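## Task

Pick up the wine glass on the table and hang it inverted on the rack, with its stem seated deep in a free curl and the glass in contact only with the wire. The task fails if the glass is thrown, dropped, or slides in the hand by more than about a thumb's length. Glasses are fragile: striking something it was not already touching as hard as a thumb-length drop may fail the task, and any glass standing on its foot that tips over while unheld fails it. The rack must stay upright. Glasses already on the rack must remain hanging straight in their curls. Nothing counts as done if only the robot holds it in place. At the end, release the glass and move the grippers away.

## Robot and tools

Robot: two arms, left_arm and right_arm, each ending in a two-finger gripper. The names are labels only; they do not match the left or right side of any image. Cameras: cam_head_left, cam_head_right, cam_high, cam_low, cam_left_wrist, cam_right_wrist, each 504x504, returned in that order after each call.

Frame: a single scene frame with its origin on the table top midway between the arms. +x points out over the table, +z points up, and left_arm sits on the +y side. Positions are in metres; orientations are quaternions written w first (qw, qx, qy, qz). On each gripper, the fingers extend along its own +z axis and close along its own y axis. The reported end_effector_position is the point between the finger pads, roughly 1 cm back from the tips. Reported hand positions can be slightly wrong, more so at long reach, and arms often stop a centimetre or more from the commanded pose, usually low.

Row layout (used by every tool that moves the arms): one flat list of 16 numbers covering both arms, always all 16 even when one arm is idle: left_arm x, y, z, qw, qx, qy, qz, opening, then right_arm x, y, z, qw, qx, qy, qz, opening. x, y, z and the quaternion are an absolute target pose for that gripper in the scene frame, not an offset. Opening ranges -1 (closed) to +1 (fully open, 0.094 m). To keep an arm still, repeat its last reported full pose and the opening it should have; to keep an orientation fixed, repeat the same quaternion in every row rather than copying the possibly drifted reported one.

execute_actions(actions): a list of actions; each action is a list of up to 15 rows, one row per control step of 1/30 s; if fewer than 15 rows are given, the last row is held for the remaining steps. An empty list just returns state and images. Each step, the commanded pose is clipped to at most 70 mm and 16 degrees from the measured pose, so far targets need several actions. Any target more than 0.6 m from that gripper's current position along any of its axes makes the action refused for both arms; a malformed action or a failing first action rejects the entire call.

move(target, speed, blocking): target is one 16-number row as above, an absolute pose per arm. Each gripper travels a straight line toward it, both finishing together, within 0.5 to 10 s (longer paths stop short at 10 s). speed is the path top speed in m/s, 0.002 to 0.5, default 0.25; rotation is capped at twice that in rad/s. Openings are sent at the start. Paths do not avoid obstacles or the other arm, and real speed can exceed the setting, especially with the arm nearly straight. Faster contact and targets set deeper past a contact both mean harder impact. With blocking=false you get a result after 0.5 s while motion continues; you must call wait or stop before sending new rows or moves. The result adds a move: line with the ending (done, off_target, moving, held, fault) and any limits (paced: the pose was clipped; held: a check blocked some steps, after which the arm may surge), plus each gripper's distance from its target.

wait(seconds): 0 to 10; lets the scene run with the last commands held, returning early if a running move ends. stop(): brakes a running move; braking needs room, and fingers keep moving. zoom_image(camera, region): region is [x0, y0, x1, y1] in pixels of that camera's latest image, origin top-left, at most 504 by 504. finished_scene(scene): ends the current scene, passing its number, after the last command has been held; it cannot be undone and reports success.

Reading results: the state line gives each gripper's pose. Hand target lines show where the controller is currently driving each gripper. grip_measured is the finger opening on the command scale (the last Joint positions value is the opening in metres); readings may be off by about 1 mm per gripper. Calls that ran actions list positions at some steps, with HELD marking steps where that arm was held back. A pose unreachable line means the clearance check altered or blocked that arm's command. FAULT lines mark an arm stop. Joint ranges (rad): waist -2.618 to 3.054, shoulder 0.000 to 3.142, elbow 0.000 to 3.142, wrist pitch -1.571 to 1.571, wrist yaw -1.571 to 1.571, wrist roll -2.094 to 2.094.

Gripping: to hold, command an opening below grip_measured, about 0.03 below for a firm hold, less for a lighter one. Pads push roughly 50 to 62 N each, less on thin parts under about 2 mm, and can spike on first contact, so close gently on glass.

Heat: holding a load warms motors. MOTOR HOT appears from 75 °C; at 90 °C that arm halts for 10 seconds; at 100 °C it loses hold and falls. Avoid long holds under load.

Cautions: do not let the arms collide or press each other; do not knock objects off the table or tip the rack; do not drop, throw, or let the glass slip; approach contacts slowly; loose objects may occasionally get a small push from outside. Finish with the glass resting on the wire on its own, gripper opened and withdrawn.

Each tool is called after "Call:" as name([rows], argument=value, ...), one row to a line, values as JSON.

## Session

Call:
execute_actions(actions=[])

Scene clock: 0.00 s.
left_arm: end_effector_position=(+0.1677, +0.5470, +0.2498) grip_measured=+1.000 end_effector_quat_wxyz=(-0.117, +0.873, -0.472, +0.028) | right_arm: end_effector_position=(+0.0695, -0.5048, +0.1026) grip_measured=+1.000 end_effector_quat_wxyz=(-0.235, -0.315, +0.863, -0.319)
Joint positions: left_arm=[ 1.048  1.599  1.805 -1.54   0.053 -1.095  0.094] | right_arm=[-0.9    0.762  0.456 -0.7    0.622 -1.812  0.094]
Joint velocities: left_arm=[ 0.012  0.017 -0.002 -0.022  0.037 -0.022  0.   ] | right_arm=[-0.002 -0.002  0.022  0.022 -0.022  0.037  0.   ]
Motor temperatures (°C, as the motors report them): left_arm=[24 27 31 35 25 23] | right_arm=[23 23 27 33 22 22]
Hand target (left_arm): +0.167, +0.548, +0.255; -0.128, +0.872, -0.472, +0.025
Hand target (right_arm): +0.071, -0.508, +0.110; -0.233, -0.307, +0.861, -0.332

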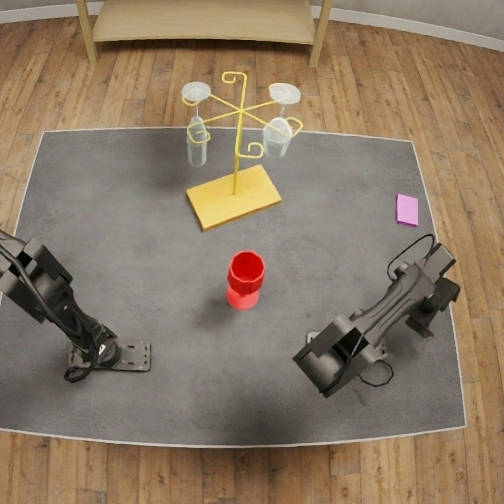

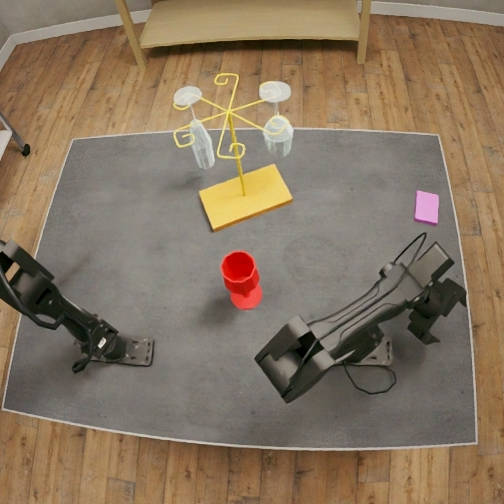

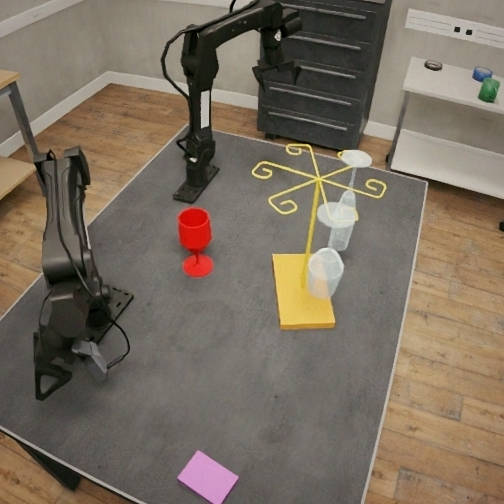

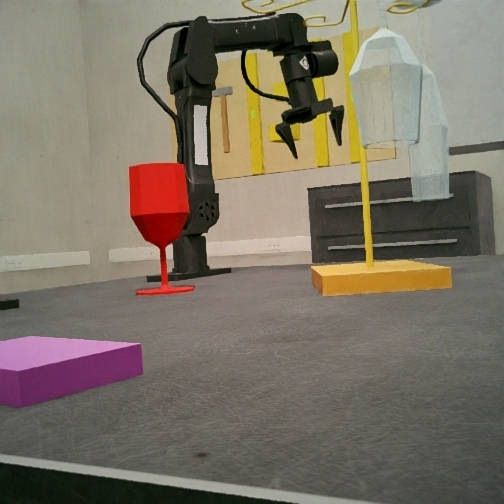

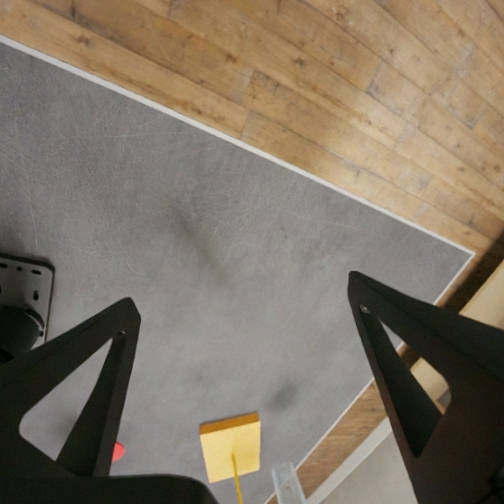

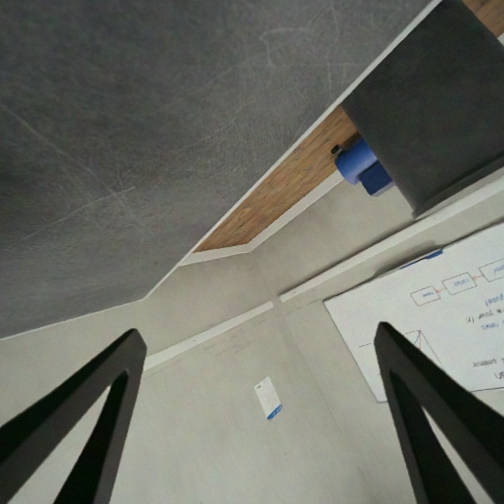

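Call:
zoom_image(camera="cam_head_left", region=[165,60,325,240])

Call:
zoom_image(camera="cam_high", region=[170,130,420,340])

Call:
zoom_image(camera="cam_head_left", region=[200,230,300,330])

Region (165, 60, 325, 240) of cam_head_left's 504x504 image, scaled by 2.800, with more detail than that image has.

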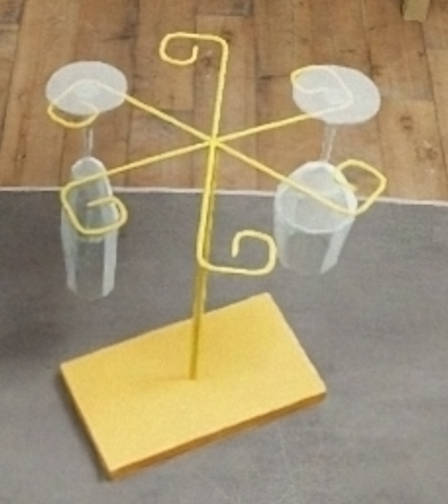

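Region (170, 130, 420, 340) of cam_high's 504x504 image, scaled by 2.016, with more detail than that image has; it fills the top 423 rows of this view, and the rest is white.

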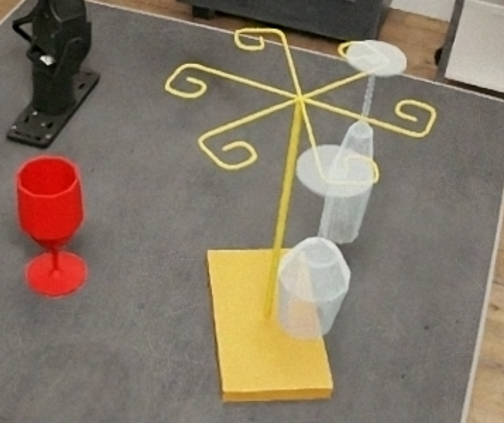

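Region (200, 230, 300, 330) of cam_head_left's 504x504 image, scaled by 5.040, with more detail than that image has.

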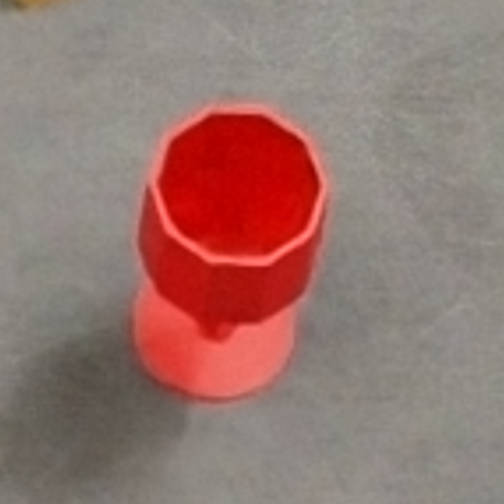

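Call:
move(target=[0.137,-0.016,0.26,0.513,0.426,0.669,-0.327,1, 0.15,-0.35,0.25,0.664,-0.242,0.664,0.242,1], speed=0.2)

Scene clock: 129.07 s.
left_arm: end_effector_position=(+0.0747, +0.1091, +0.2675) grip_measured=+1.000 end_effector_quat_wxyz=(+0.627, +0.347, +0.636, -0.287) | right_arm: end_effector_position=(+0.1506, -0.3554, +0.2386) grip_measured=+1.000 end_effector_quat_wxyz=(+0.282, -0.115, +0.944, -0.127)
Joint positions: left_arm=[ 0.586  0.033  0.722 -1.55   1.507  0.929  0.094] | right_arm=[-1.155  0.689  1.136 -1.581 -0.469 -1.317  0.094]
Joint velocities: left_arm=[ 0.007 -0.002 -0.007 -0.037 -0.007  0.007  0.   ] | right_arm=[ 0.002  0.007 -0.012 -0.007 -0.022  0.007  0.   ]
Motor temperatures (°C, as the motors report them): left_arm=[24 29 32 31 25 23] | right_arm=[23 23 30 31 22 22]
Hand target (left_arm): +0.073, +0.109, +0.263; +0.622, +0.342, +0.634, -0.306
Hand target (right_arm): +0.153, -0.350, +0.250; +0.301, -0.114, +0.936, -0.141
Off the commanded pose (left_arm): 0.140 m, 17 deg; position and orientation clipped at the last step of the last action.
Off the commanded pose (right_arm): 0.013 m, 72 deg; orientation clipped at the last step of the last action.
joint sent to its limit (left arm) — the command would take joint 4 (wrist pitch) past its lower limit, so that joint was sent only as far as its limit.
joint sent to its limit (right arm) — the command would take joint 4 (wrist pitch) past its lower limit, so that joint was sent only as far as its limit.
move: off_target (left_arm, right_arm); limits=paced

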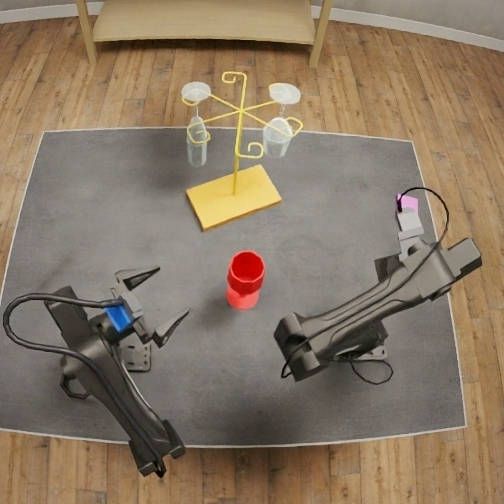

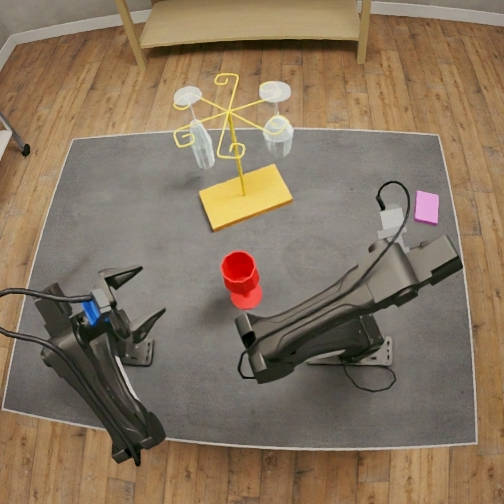

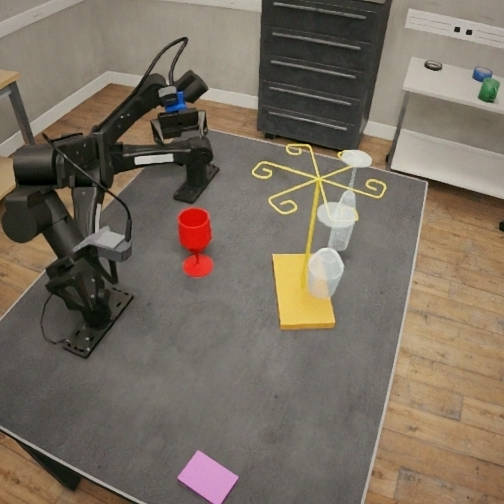

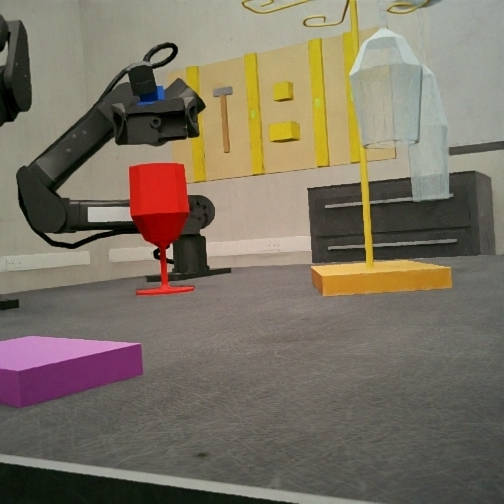

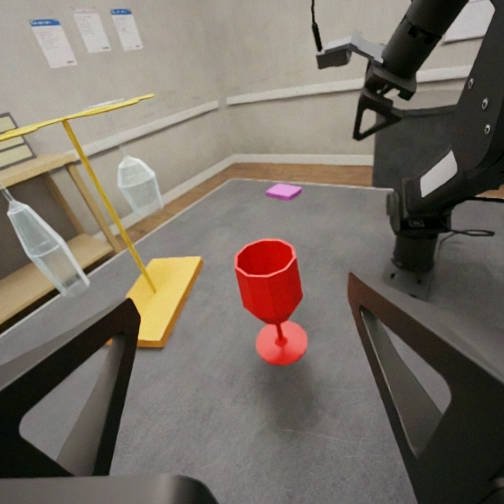

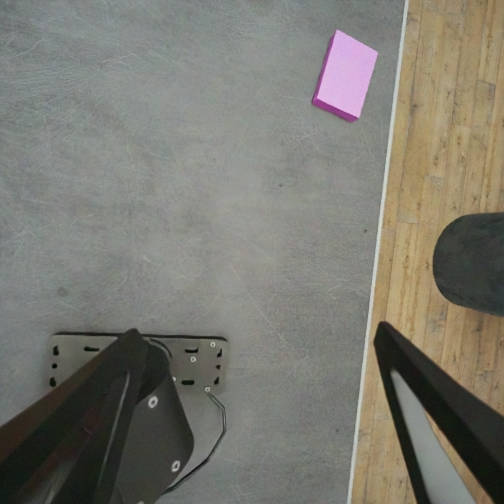

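Call:
move(target=[0.33,0.28,0.25,0.609,0,0.793,0,1, 0.33,-0.30,0.25,0.609,0,0.793,0,1], speed=0.2)

Scene clock: 140.10 s.
left_arm: end_effector_position=(+0.3225, +0.2871, +0.2562) grip_measured=+1.000 end_effector_quat_wxyz=(+0.608, +0.000, +0.794, +0.002) | right_arm: end_effector_position=(+0.3277, -0.3042, +0.2443) grip_measured=+1.000 end_effector_quat_wxyz=(+0.599, -0.005, +0.801, -0.005)
Joint positions: left_arm=[ 0.042  0.735  0.597 -0.127  0.052  0.018  0.094] | right_arm=[-0.122  0.635  0.553 -0.208 -0.139 -0.057  0.094]
Joint velocities: left_arm=[-0.002 -0.007 -0.002 -0.081  0.037  0.007  0.   ] | right_arm=[-0.012 -0.017 -0.002 -0.022  0.066  0.037  0.   ]
Motor temperatures (°C, as the motors report them): left_arm=[24 28 32 31 25 23] | right_arm=[23 23 30 32 22 22]
Hand target (left_arm): +0.326, +0.285, +0.254; +0.610, -0.003, +0.792, -0.002
Hand target (right_arm): +0.331, -0.304, +0.248; +0.605, -0.004, +0.796, -0.005
Off the commanded pose (left_arm): 0.012 m, 0 deg.
Off the commanded pose (right_arm): 0.007 m, 2 deg.
move: off_target (left_arm); limits=paced

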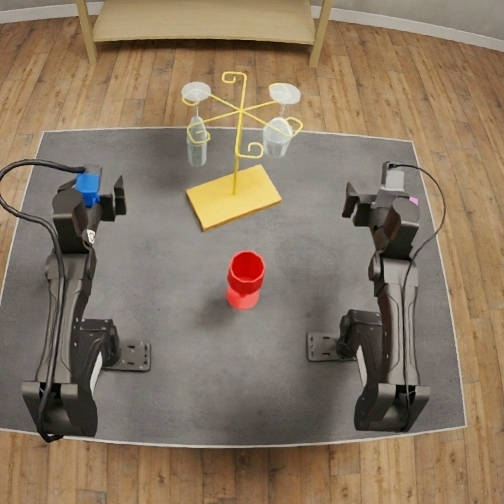

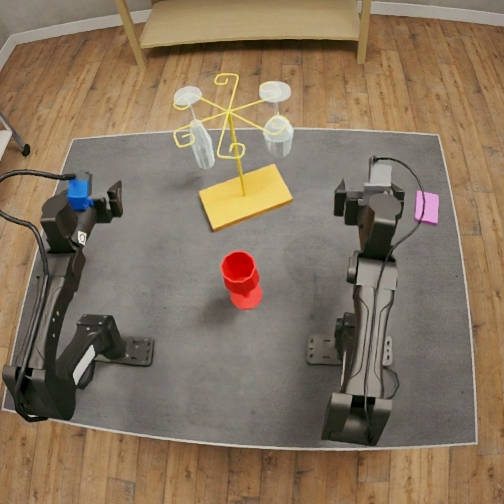

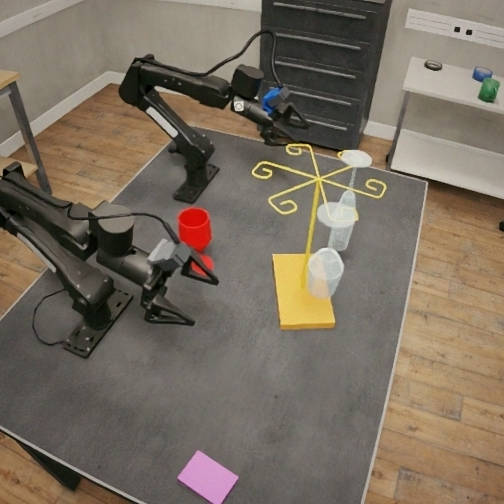

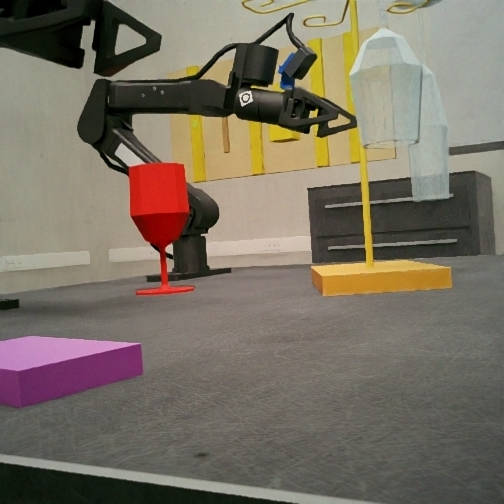

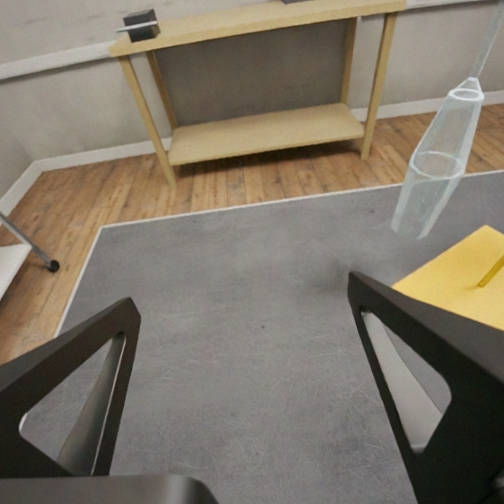

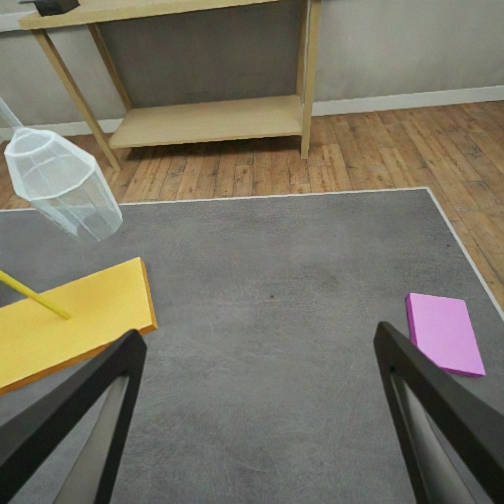

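Call:
move(target=[0.27,0.09,0.265,0.581,0.239,0.757,-0.183,1, 0.33,-0.30,0.25,0.609,0,0.793,0,1], speed=0.2)

Call:
move(target=[0.137,-0.016,0.255,0.513,0.426,0.669,-0.327,1, 0.33,-0.30,0.25,0.609,0,0.793,0,1], speed=0.2)

Scene clock: 149.67 s.
left_arm: end_effector_position=(+0.2699, +0.0964, +0.2425) grip_measured=+1.000 end_effector_quat_wxyz=(+0.562, +0.244, +0.771, -0.173) | right_arm: end_effector_position=(+0.3281, -0.3007, +0.2445) grip_measured=+1.000 end_effector_quat_wxyz=(+0.599, -0.001, +0.801, +0.001)
Joint positions: left_arm=[-0.626  0.77   0.597 -0.14  -0.006  0.005  0.094] | right_arm=[-0.1    0.635  0.553 -0.207 -0.123 -0.037  0.094]
Joint velocities: left_arm=[ 0.012 -0.002  0.012  0.007 -0.007  0.007  0.   ] | right_arm=[-0.007  0.012  0.012 -0.051 -0.037  0.007  0.   ]
Motor temperatures (°C, as the motors report them): left_arm=[24 28 32 33 25 23] | right_arm=[23 23 30 34 22 22]
Hand target (left_arm): +0.273, +0.091, +0.265; +0.582, +0.237, +0.756, -0.186
Hand target (right_arm): +0.330, -0.300, +0.250; +0.609, -0.000, +0.793, +0.000
Off the commanded pose (left_arm): 0.023 m, 3 deg.
Off the commanded pose (right_arm): 0.006 m, 1 deg.
move: off_target (left_arm)

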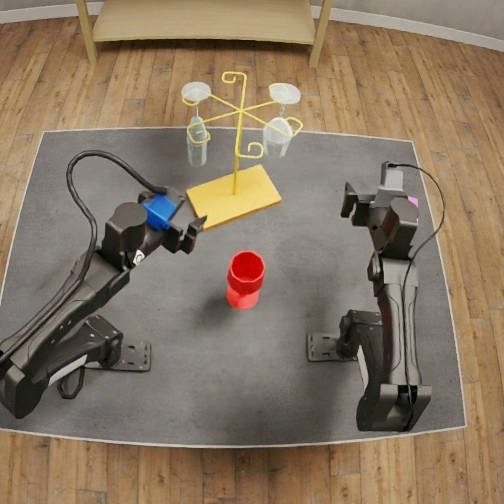

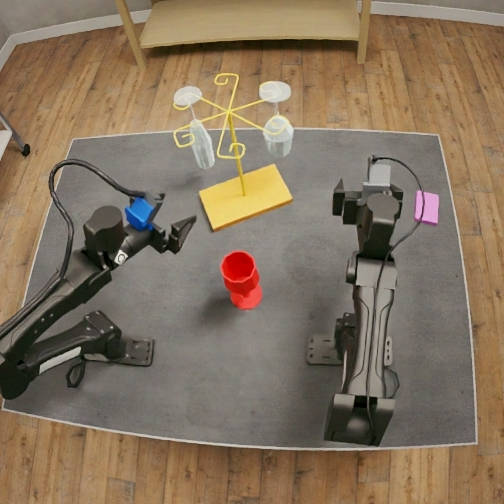

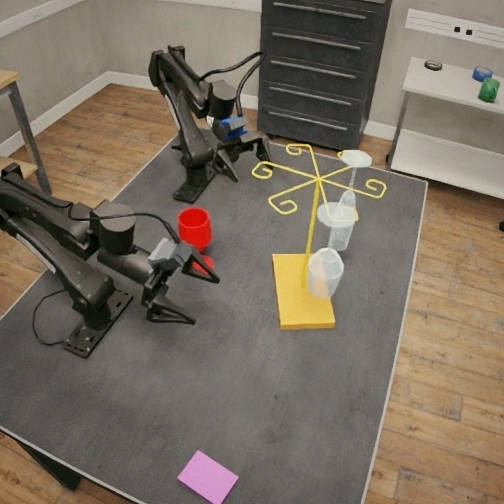

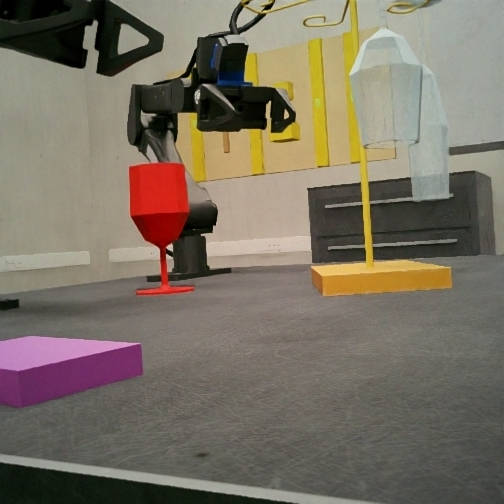

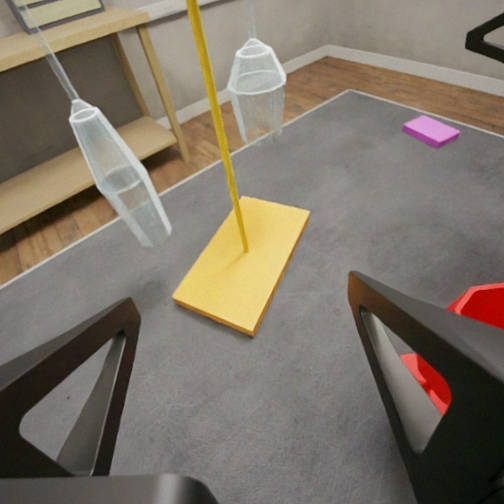

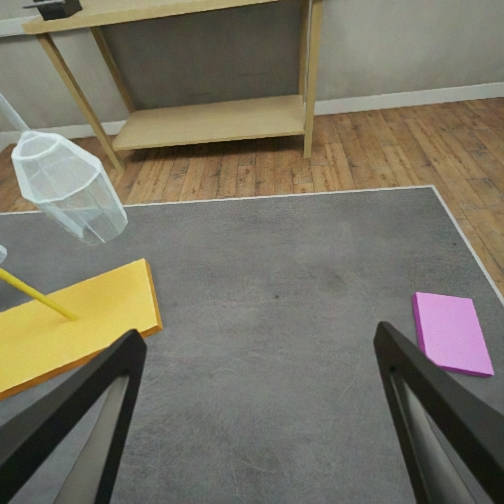

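Scene clock: 151.37 s.
left_arm: end_effector_position=(+0.1401, -0.0138, +0.2509) grip_measured=+1.000 end_effector_quat_wxyz=(+0.509, +0.430, +0.673, -0.321) | right_arm: end_effector_position=(+0.3281, -0.3008, +0.2443) grip_measured=+1.000 end_effector_quat_wxyz=(+0.599, -0.001, +0.801, +0.001)
Joint positions: left_arm=[-1.179  0.765  0.597 -0.111 -0.032 -0.003  0.094] | right_arm=[-0.1    0.635  0.553 -0.208 -0.123 -0.036  0.094]
Joint velocities: left_arm=[-0.022 -0.022  0.007  0.051  0.066 -0.037  0.   ] | right_arm=[ 0.002 -0.017  0.007 -0.007  0.051 -0.066  0.   ]
Motor temperatures (°C, as the motors report them): left_arm=[24 28 32 33 25 23] | right_arm=[23 23 30 34 22 22]
Hand target (left_arm): +0.140, -0.018, +0.255; +0.513, +0.425, +0.669, -0.330
Hand target (right_arm): +0.330, -0.300, +0.250; +0.609, -0.000, +0.793, +0.000
Off the commanded pose (left_arm): 0.006 m, 1 deg.
Off the commanded pose (right_arm): 0.006 m, 2 deg.
move: done

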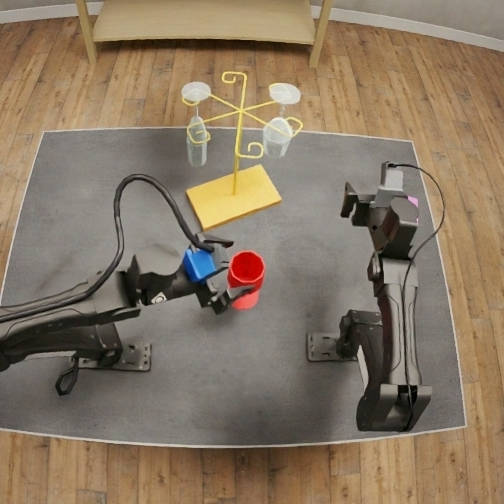

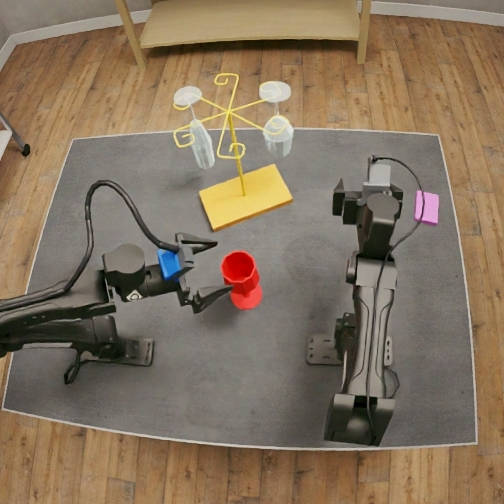

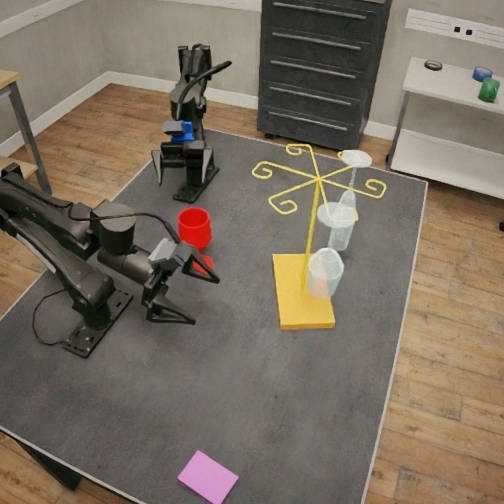

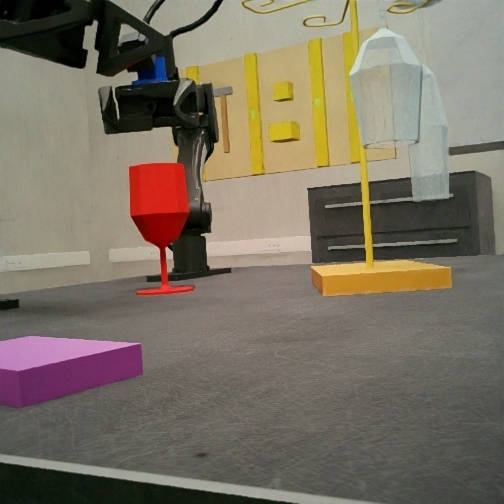

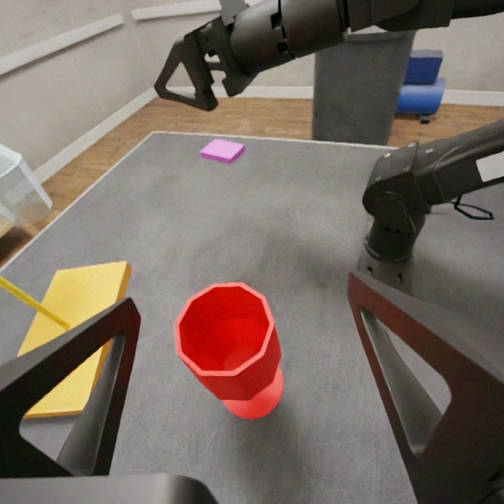

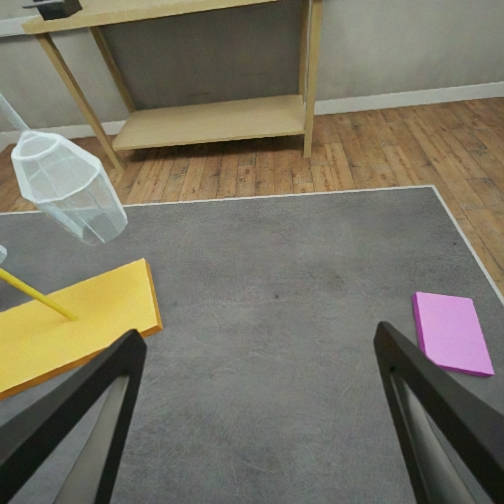

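Call:
move(target=[0.143,-0.013,0.205,0.513,0.426,0.669,-0.327,1, 0.33,-0.30,0.25,0.609,0,0.793,0,1], speed=0.08)

Scene clock: 162.43 s.
left_arm: end_effector_position=(+0.1402, -0.0126, +0.2030) grip_measured=+1.000 end_effector_quat_wxyz=(+0.507, +0.431, +0.673, -0.324) | right_arm: end_effector_position=(+0.3281, -0.3008, +0.2445) grip_measured=+1.000 end_effector_quat_wxyz=(+0.599, -0.001, +0.801, +0.001)
Joint positions: left_arm=[-1.169  0.765  0.407  0.078 -0.016 -0.003  0.094] | right_arm=[-0.1    0.635  0.553 -0.207 -0.123 -0.036  0.094]
Joint velocities: left_arm=[-0.012 -0.002 -0.012  0.022  0.022  0.007  0.   ] | right_arm=[ 0.022 -0.002  0.007  0.081 -0.051 -0.007  0.   ]
Motor temperatures (°C, as the motors report them): left_arm=[24 27 33 34 25 23] | right_arm=[23 23 30 35 22 22]
Hand target (left_arm): +0.143, -0.013, +0.205; +0.513, +0.426, +0.669, -0.327
Hand target (right_arm): +0.330, -0.300, +0.250; +0.609, -0.000, +0.793, +0.000
Off the commanded pose (left_arm): 0.003 m, 1 deg.
Off the commanded pose (right_arm): 0.006 m, 1 deg.
move: done

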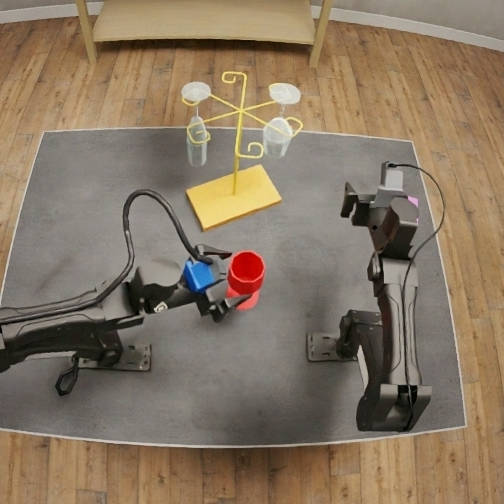

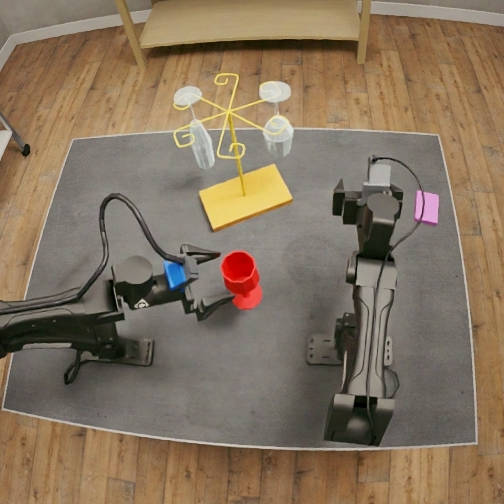

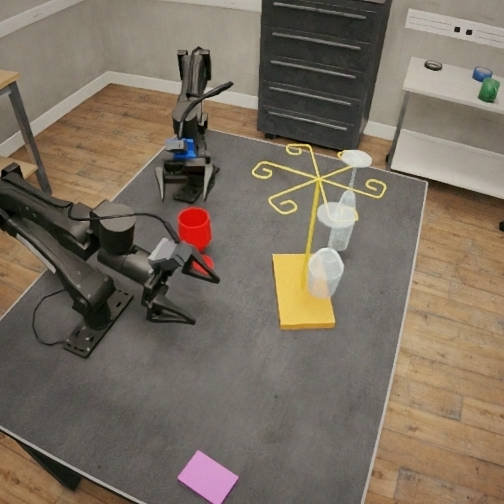

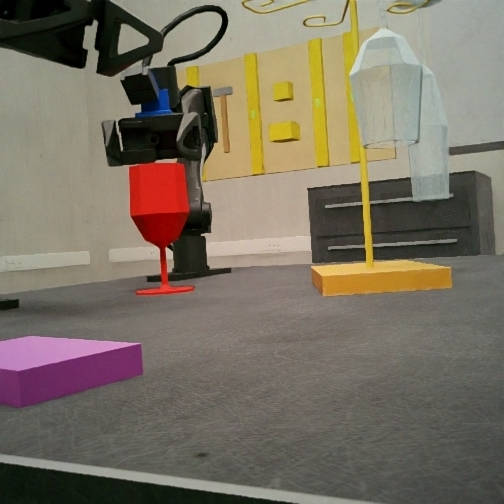

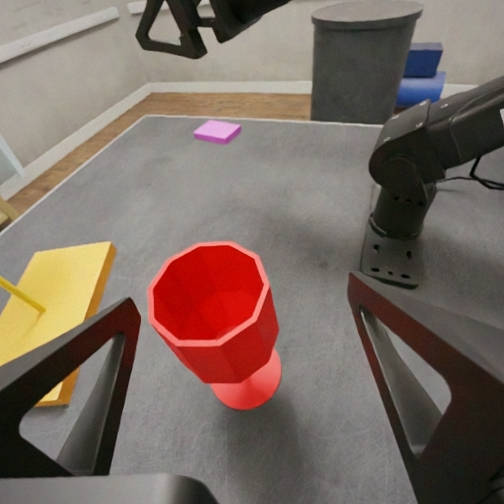

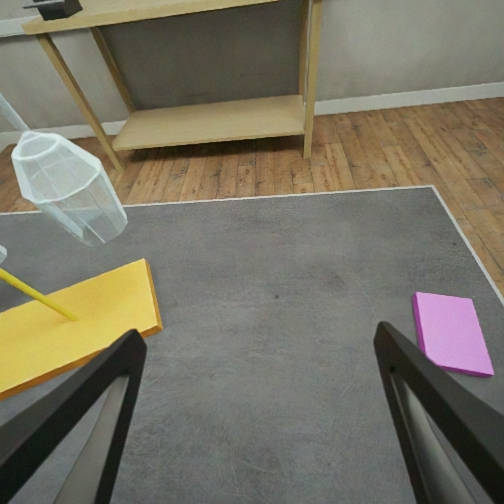

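Call:
move(target=[0.168,-0.029,0.205,0.513,0.426,0.669,-0.327,1, 0.33,-0.30,0.25,0.609,0,0.793,0,1], speed=0.05)

Call:
zoom_image(camera="cam_head_left", region=[170,220,300,350])

Scene clock: 183.60 s.
left_arm: end_effector_position=(+0.1615, -0.0214, +0.1853) grip_measured=+1.000 end_effector_quat_wxyz=(+0.493, +0.432, +0.684, -0.319) | right_arm: end_effector_position=(+0.3281, -0.3008, +0.2444) grip_measured=+1.000 end_effector_quat_wxyz=(+0.599, -0.001, +0.801, +0.001)
Joint positions: left_arm=[-1.074  0.9    0.407  0.178  0.074  0.013  0.094] | right_arm=[-0.1    0.635  0.553 -0.207 -0.123 -0.036  0.094]
Joint velocities: left_arm=[-0.007 -0.007 -0.012  0.037  0.037 -0.037  0.   ] | right_arm=[-0.017  0.012 -0.022 -0.007  0.007  0.022  0.   ]
Motor temperatures (°C, as the motors report them): left_arm=[24 27 33 36 25 23] | right_arm=[23 23 30 36 22 22]
Hand target (left_arm): +0.167, -0.027, +0.205; +0.513, +0.426, +0.669, -0.326
Hand target (right_arm): +0.330, -0.300, +0.250; +0.609, -0.000, +0.793, +0.000
Off the commanded pose (left_arm): 0.022 m, 3 deg.
Off the commanded pose (right_arm): 0.006 m, 2 deg.
move: off_target (left_arm)

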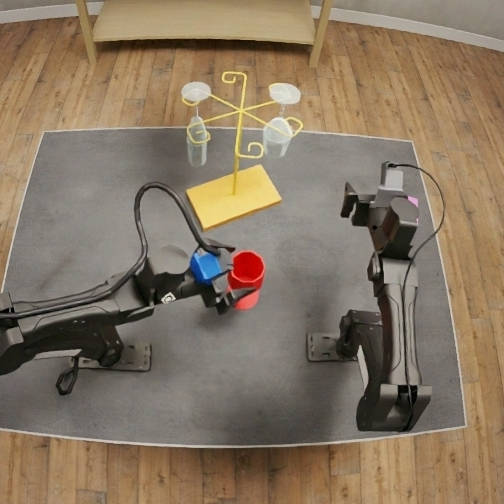

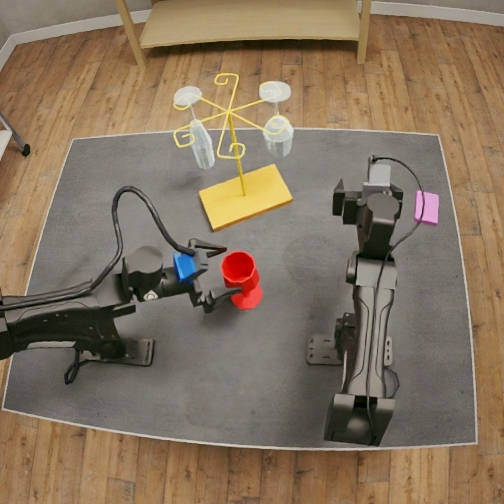

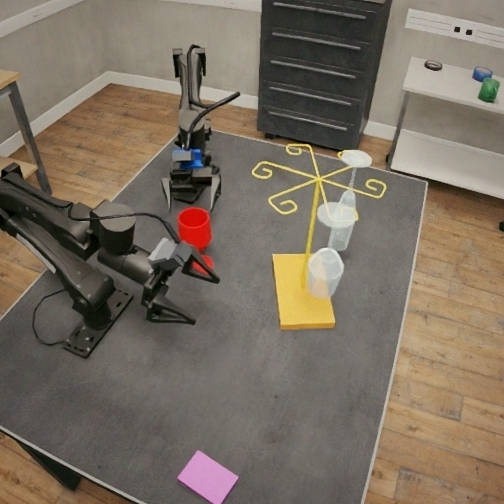

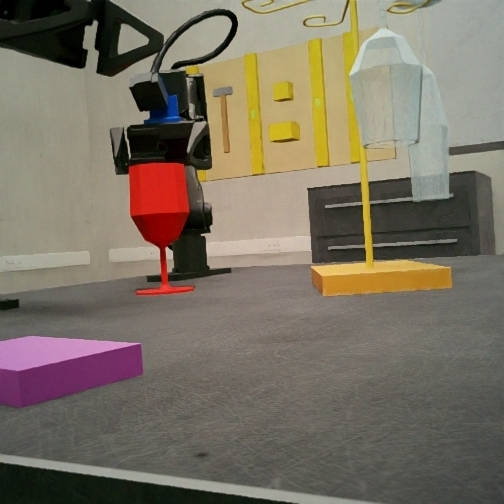

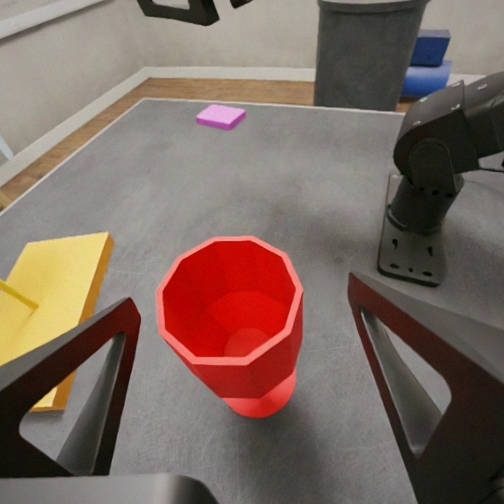

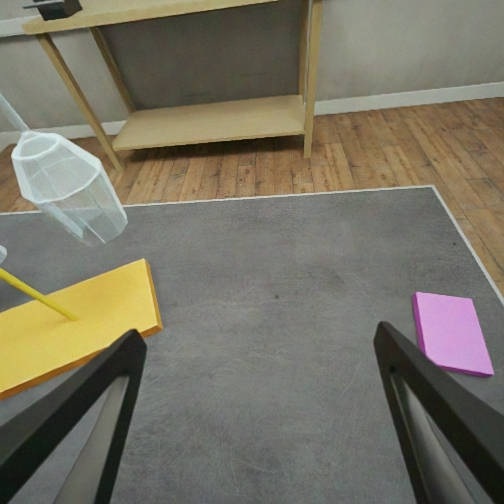

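Region (170, 220, 300, 350) of cam_head_left's 504x504 image, scaled by 3.877, with more detail than that image has.

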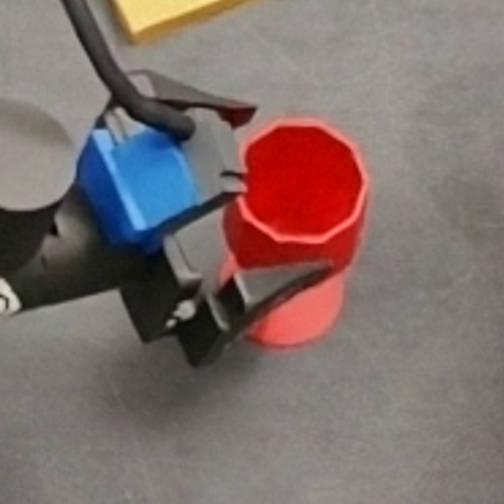

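Call:
move(target=[0.182,-0.047,0.21,0.513,0.426,0.669,-0.327,1, 0.33,-0.30,0.25,0.609,0,0.793,0,1], speed=0.04)

Call:
zoom_image(camera="cam_head_left", region=[170,220,300,350])

Scene clock: 195.63 s.
left_arm: end_effector_position=(+0.1753, -0.0399, +0.1914) grip_measured=+1.000 end_effector_quat_wxyz=(+0.493, +0.431, +0.684, -0.320) | right_arm: end_effector_position=(+0.3281, -0.3008, +0.2444) grip_measured=+1.000 end_effector_quat_wxyz=(+0.599, -0.001, +0.801, +0.001)
Joint positions: left_arm=[-1.057  1.023  0.478  0.23   0.091  0.016  0.094] | right_arm=[-0.1    0.635  0.553 -0.207 -0.123 -0.036  0.094]
Joint velocities: left_arm=[ 0.002  0.007 -0.007  0.007 -0.051  0.037  0.   ] | right_arm=[-0.017 -0.017 -0.007 -0.037 -0.037 -0.007  0.   ]
Motor temperatures (°C, as the motors report them): left_arm=[24 27 35 36 25 23] | right_arm=[23 23 30 37 22 22]
Hand target (left_arm): +0.182, -0.045, +0.210; +0.513, +0.426, +0.670, -0.327
Hand target (right_arm): +0.330, -0.300, +0.250; +0.609, -0.000, +0.793, +0.000
Off the commanded pose (left_arm): 0.021 m, 3 deg.
Off the commanded pose (right_arm): 0.006 m, 2 deg.
move: off_target (left_arm)

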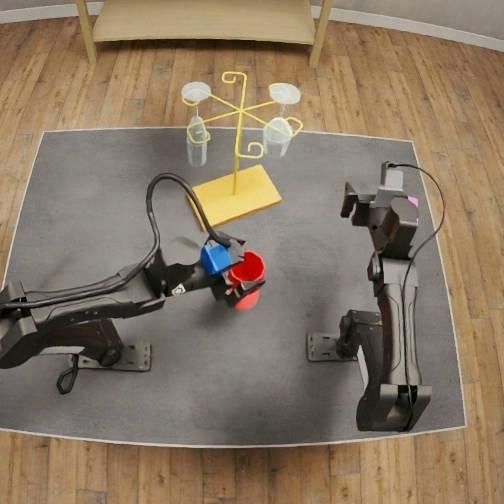

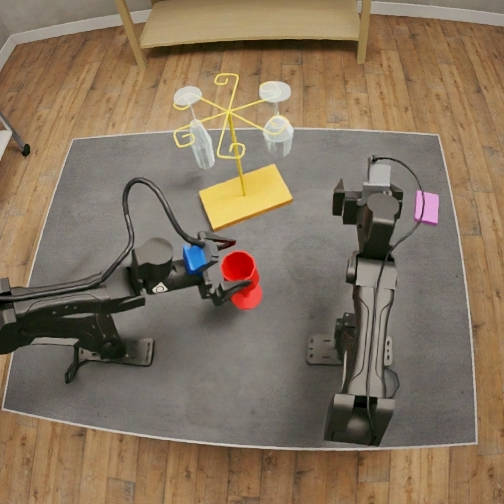

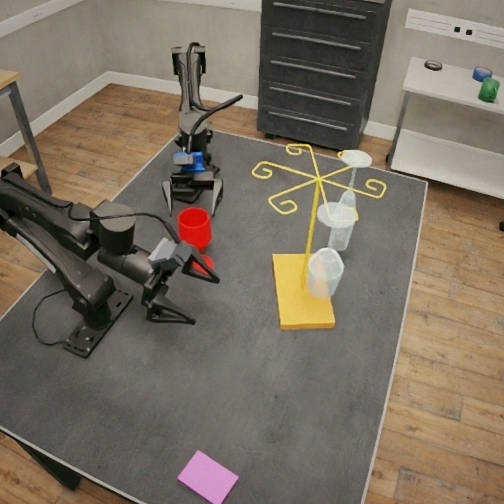

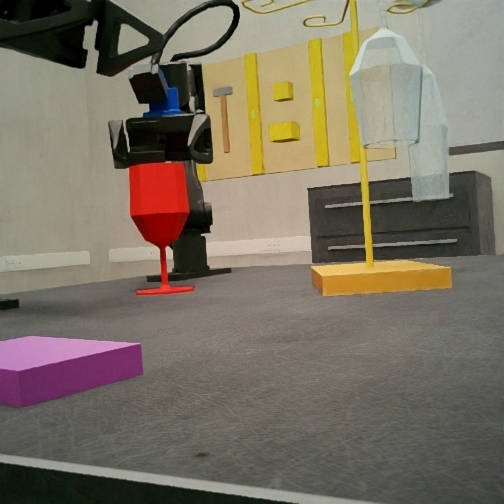

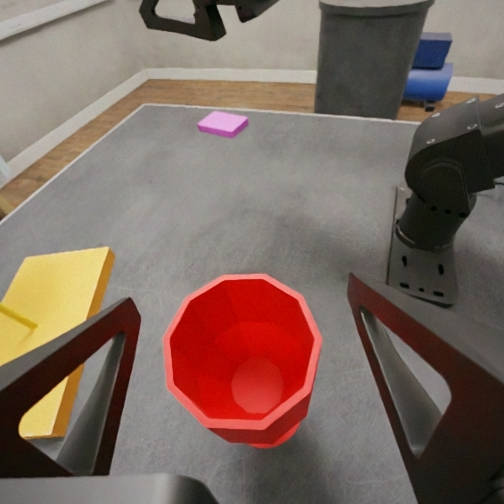

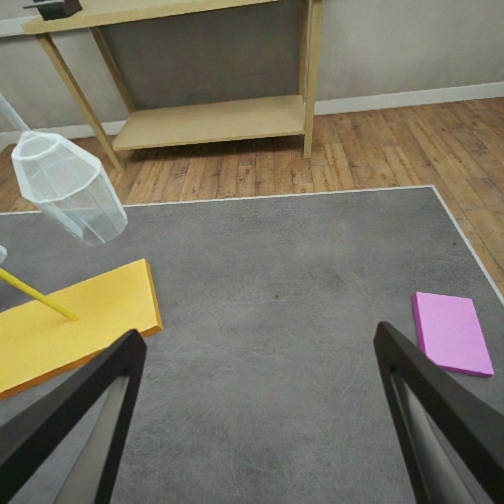

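Region (170, 220, 300, 350) of cam_head_left's 504x504 image, scaled by 3.877, with more detail than that image has.

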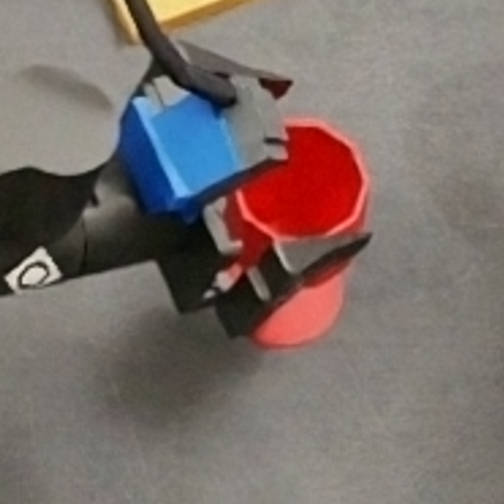

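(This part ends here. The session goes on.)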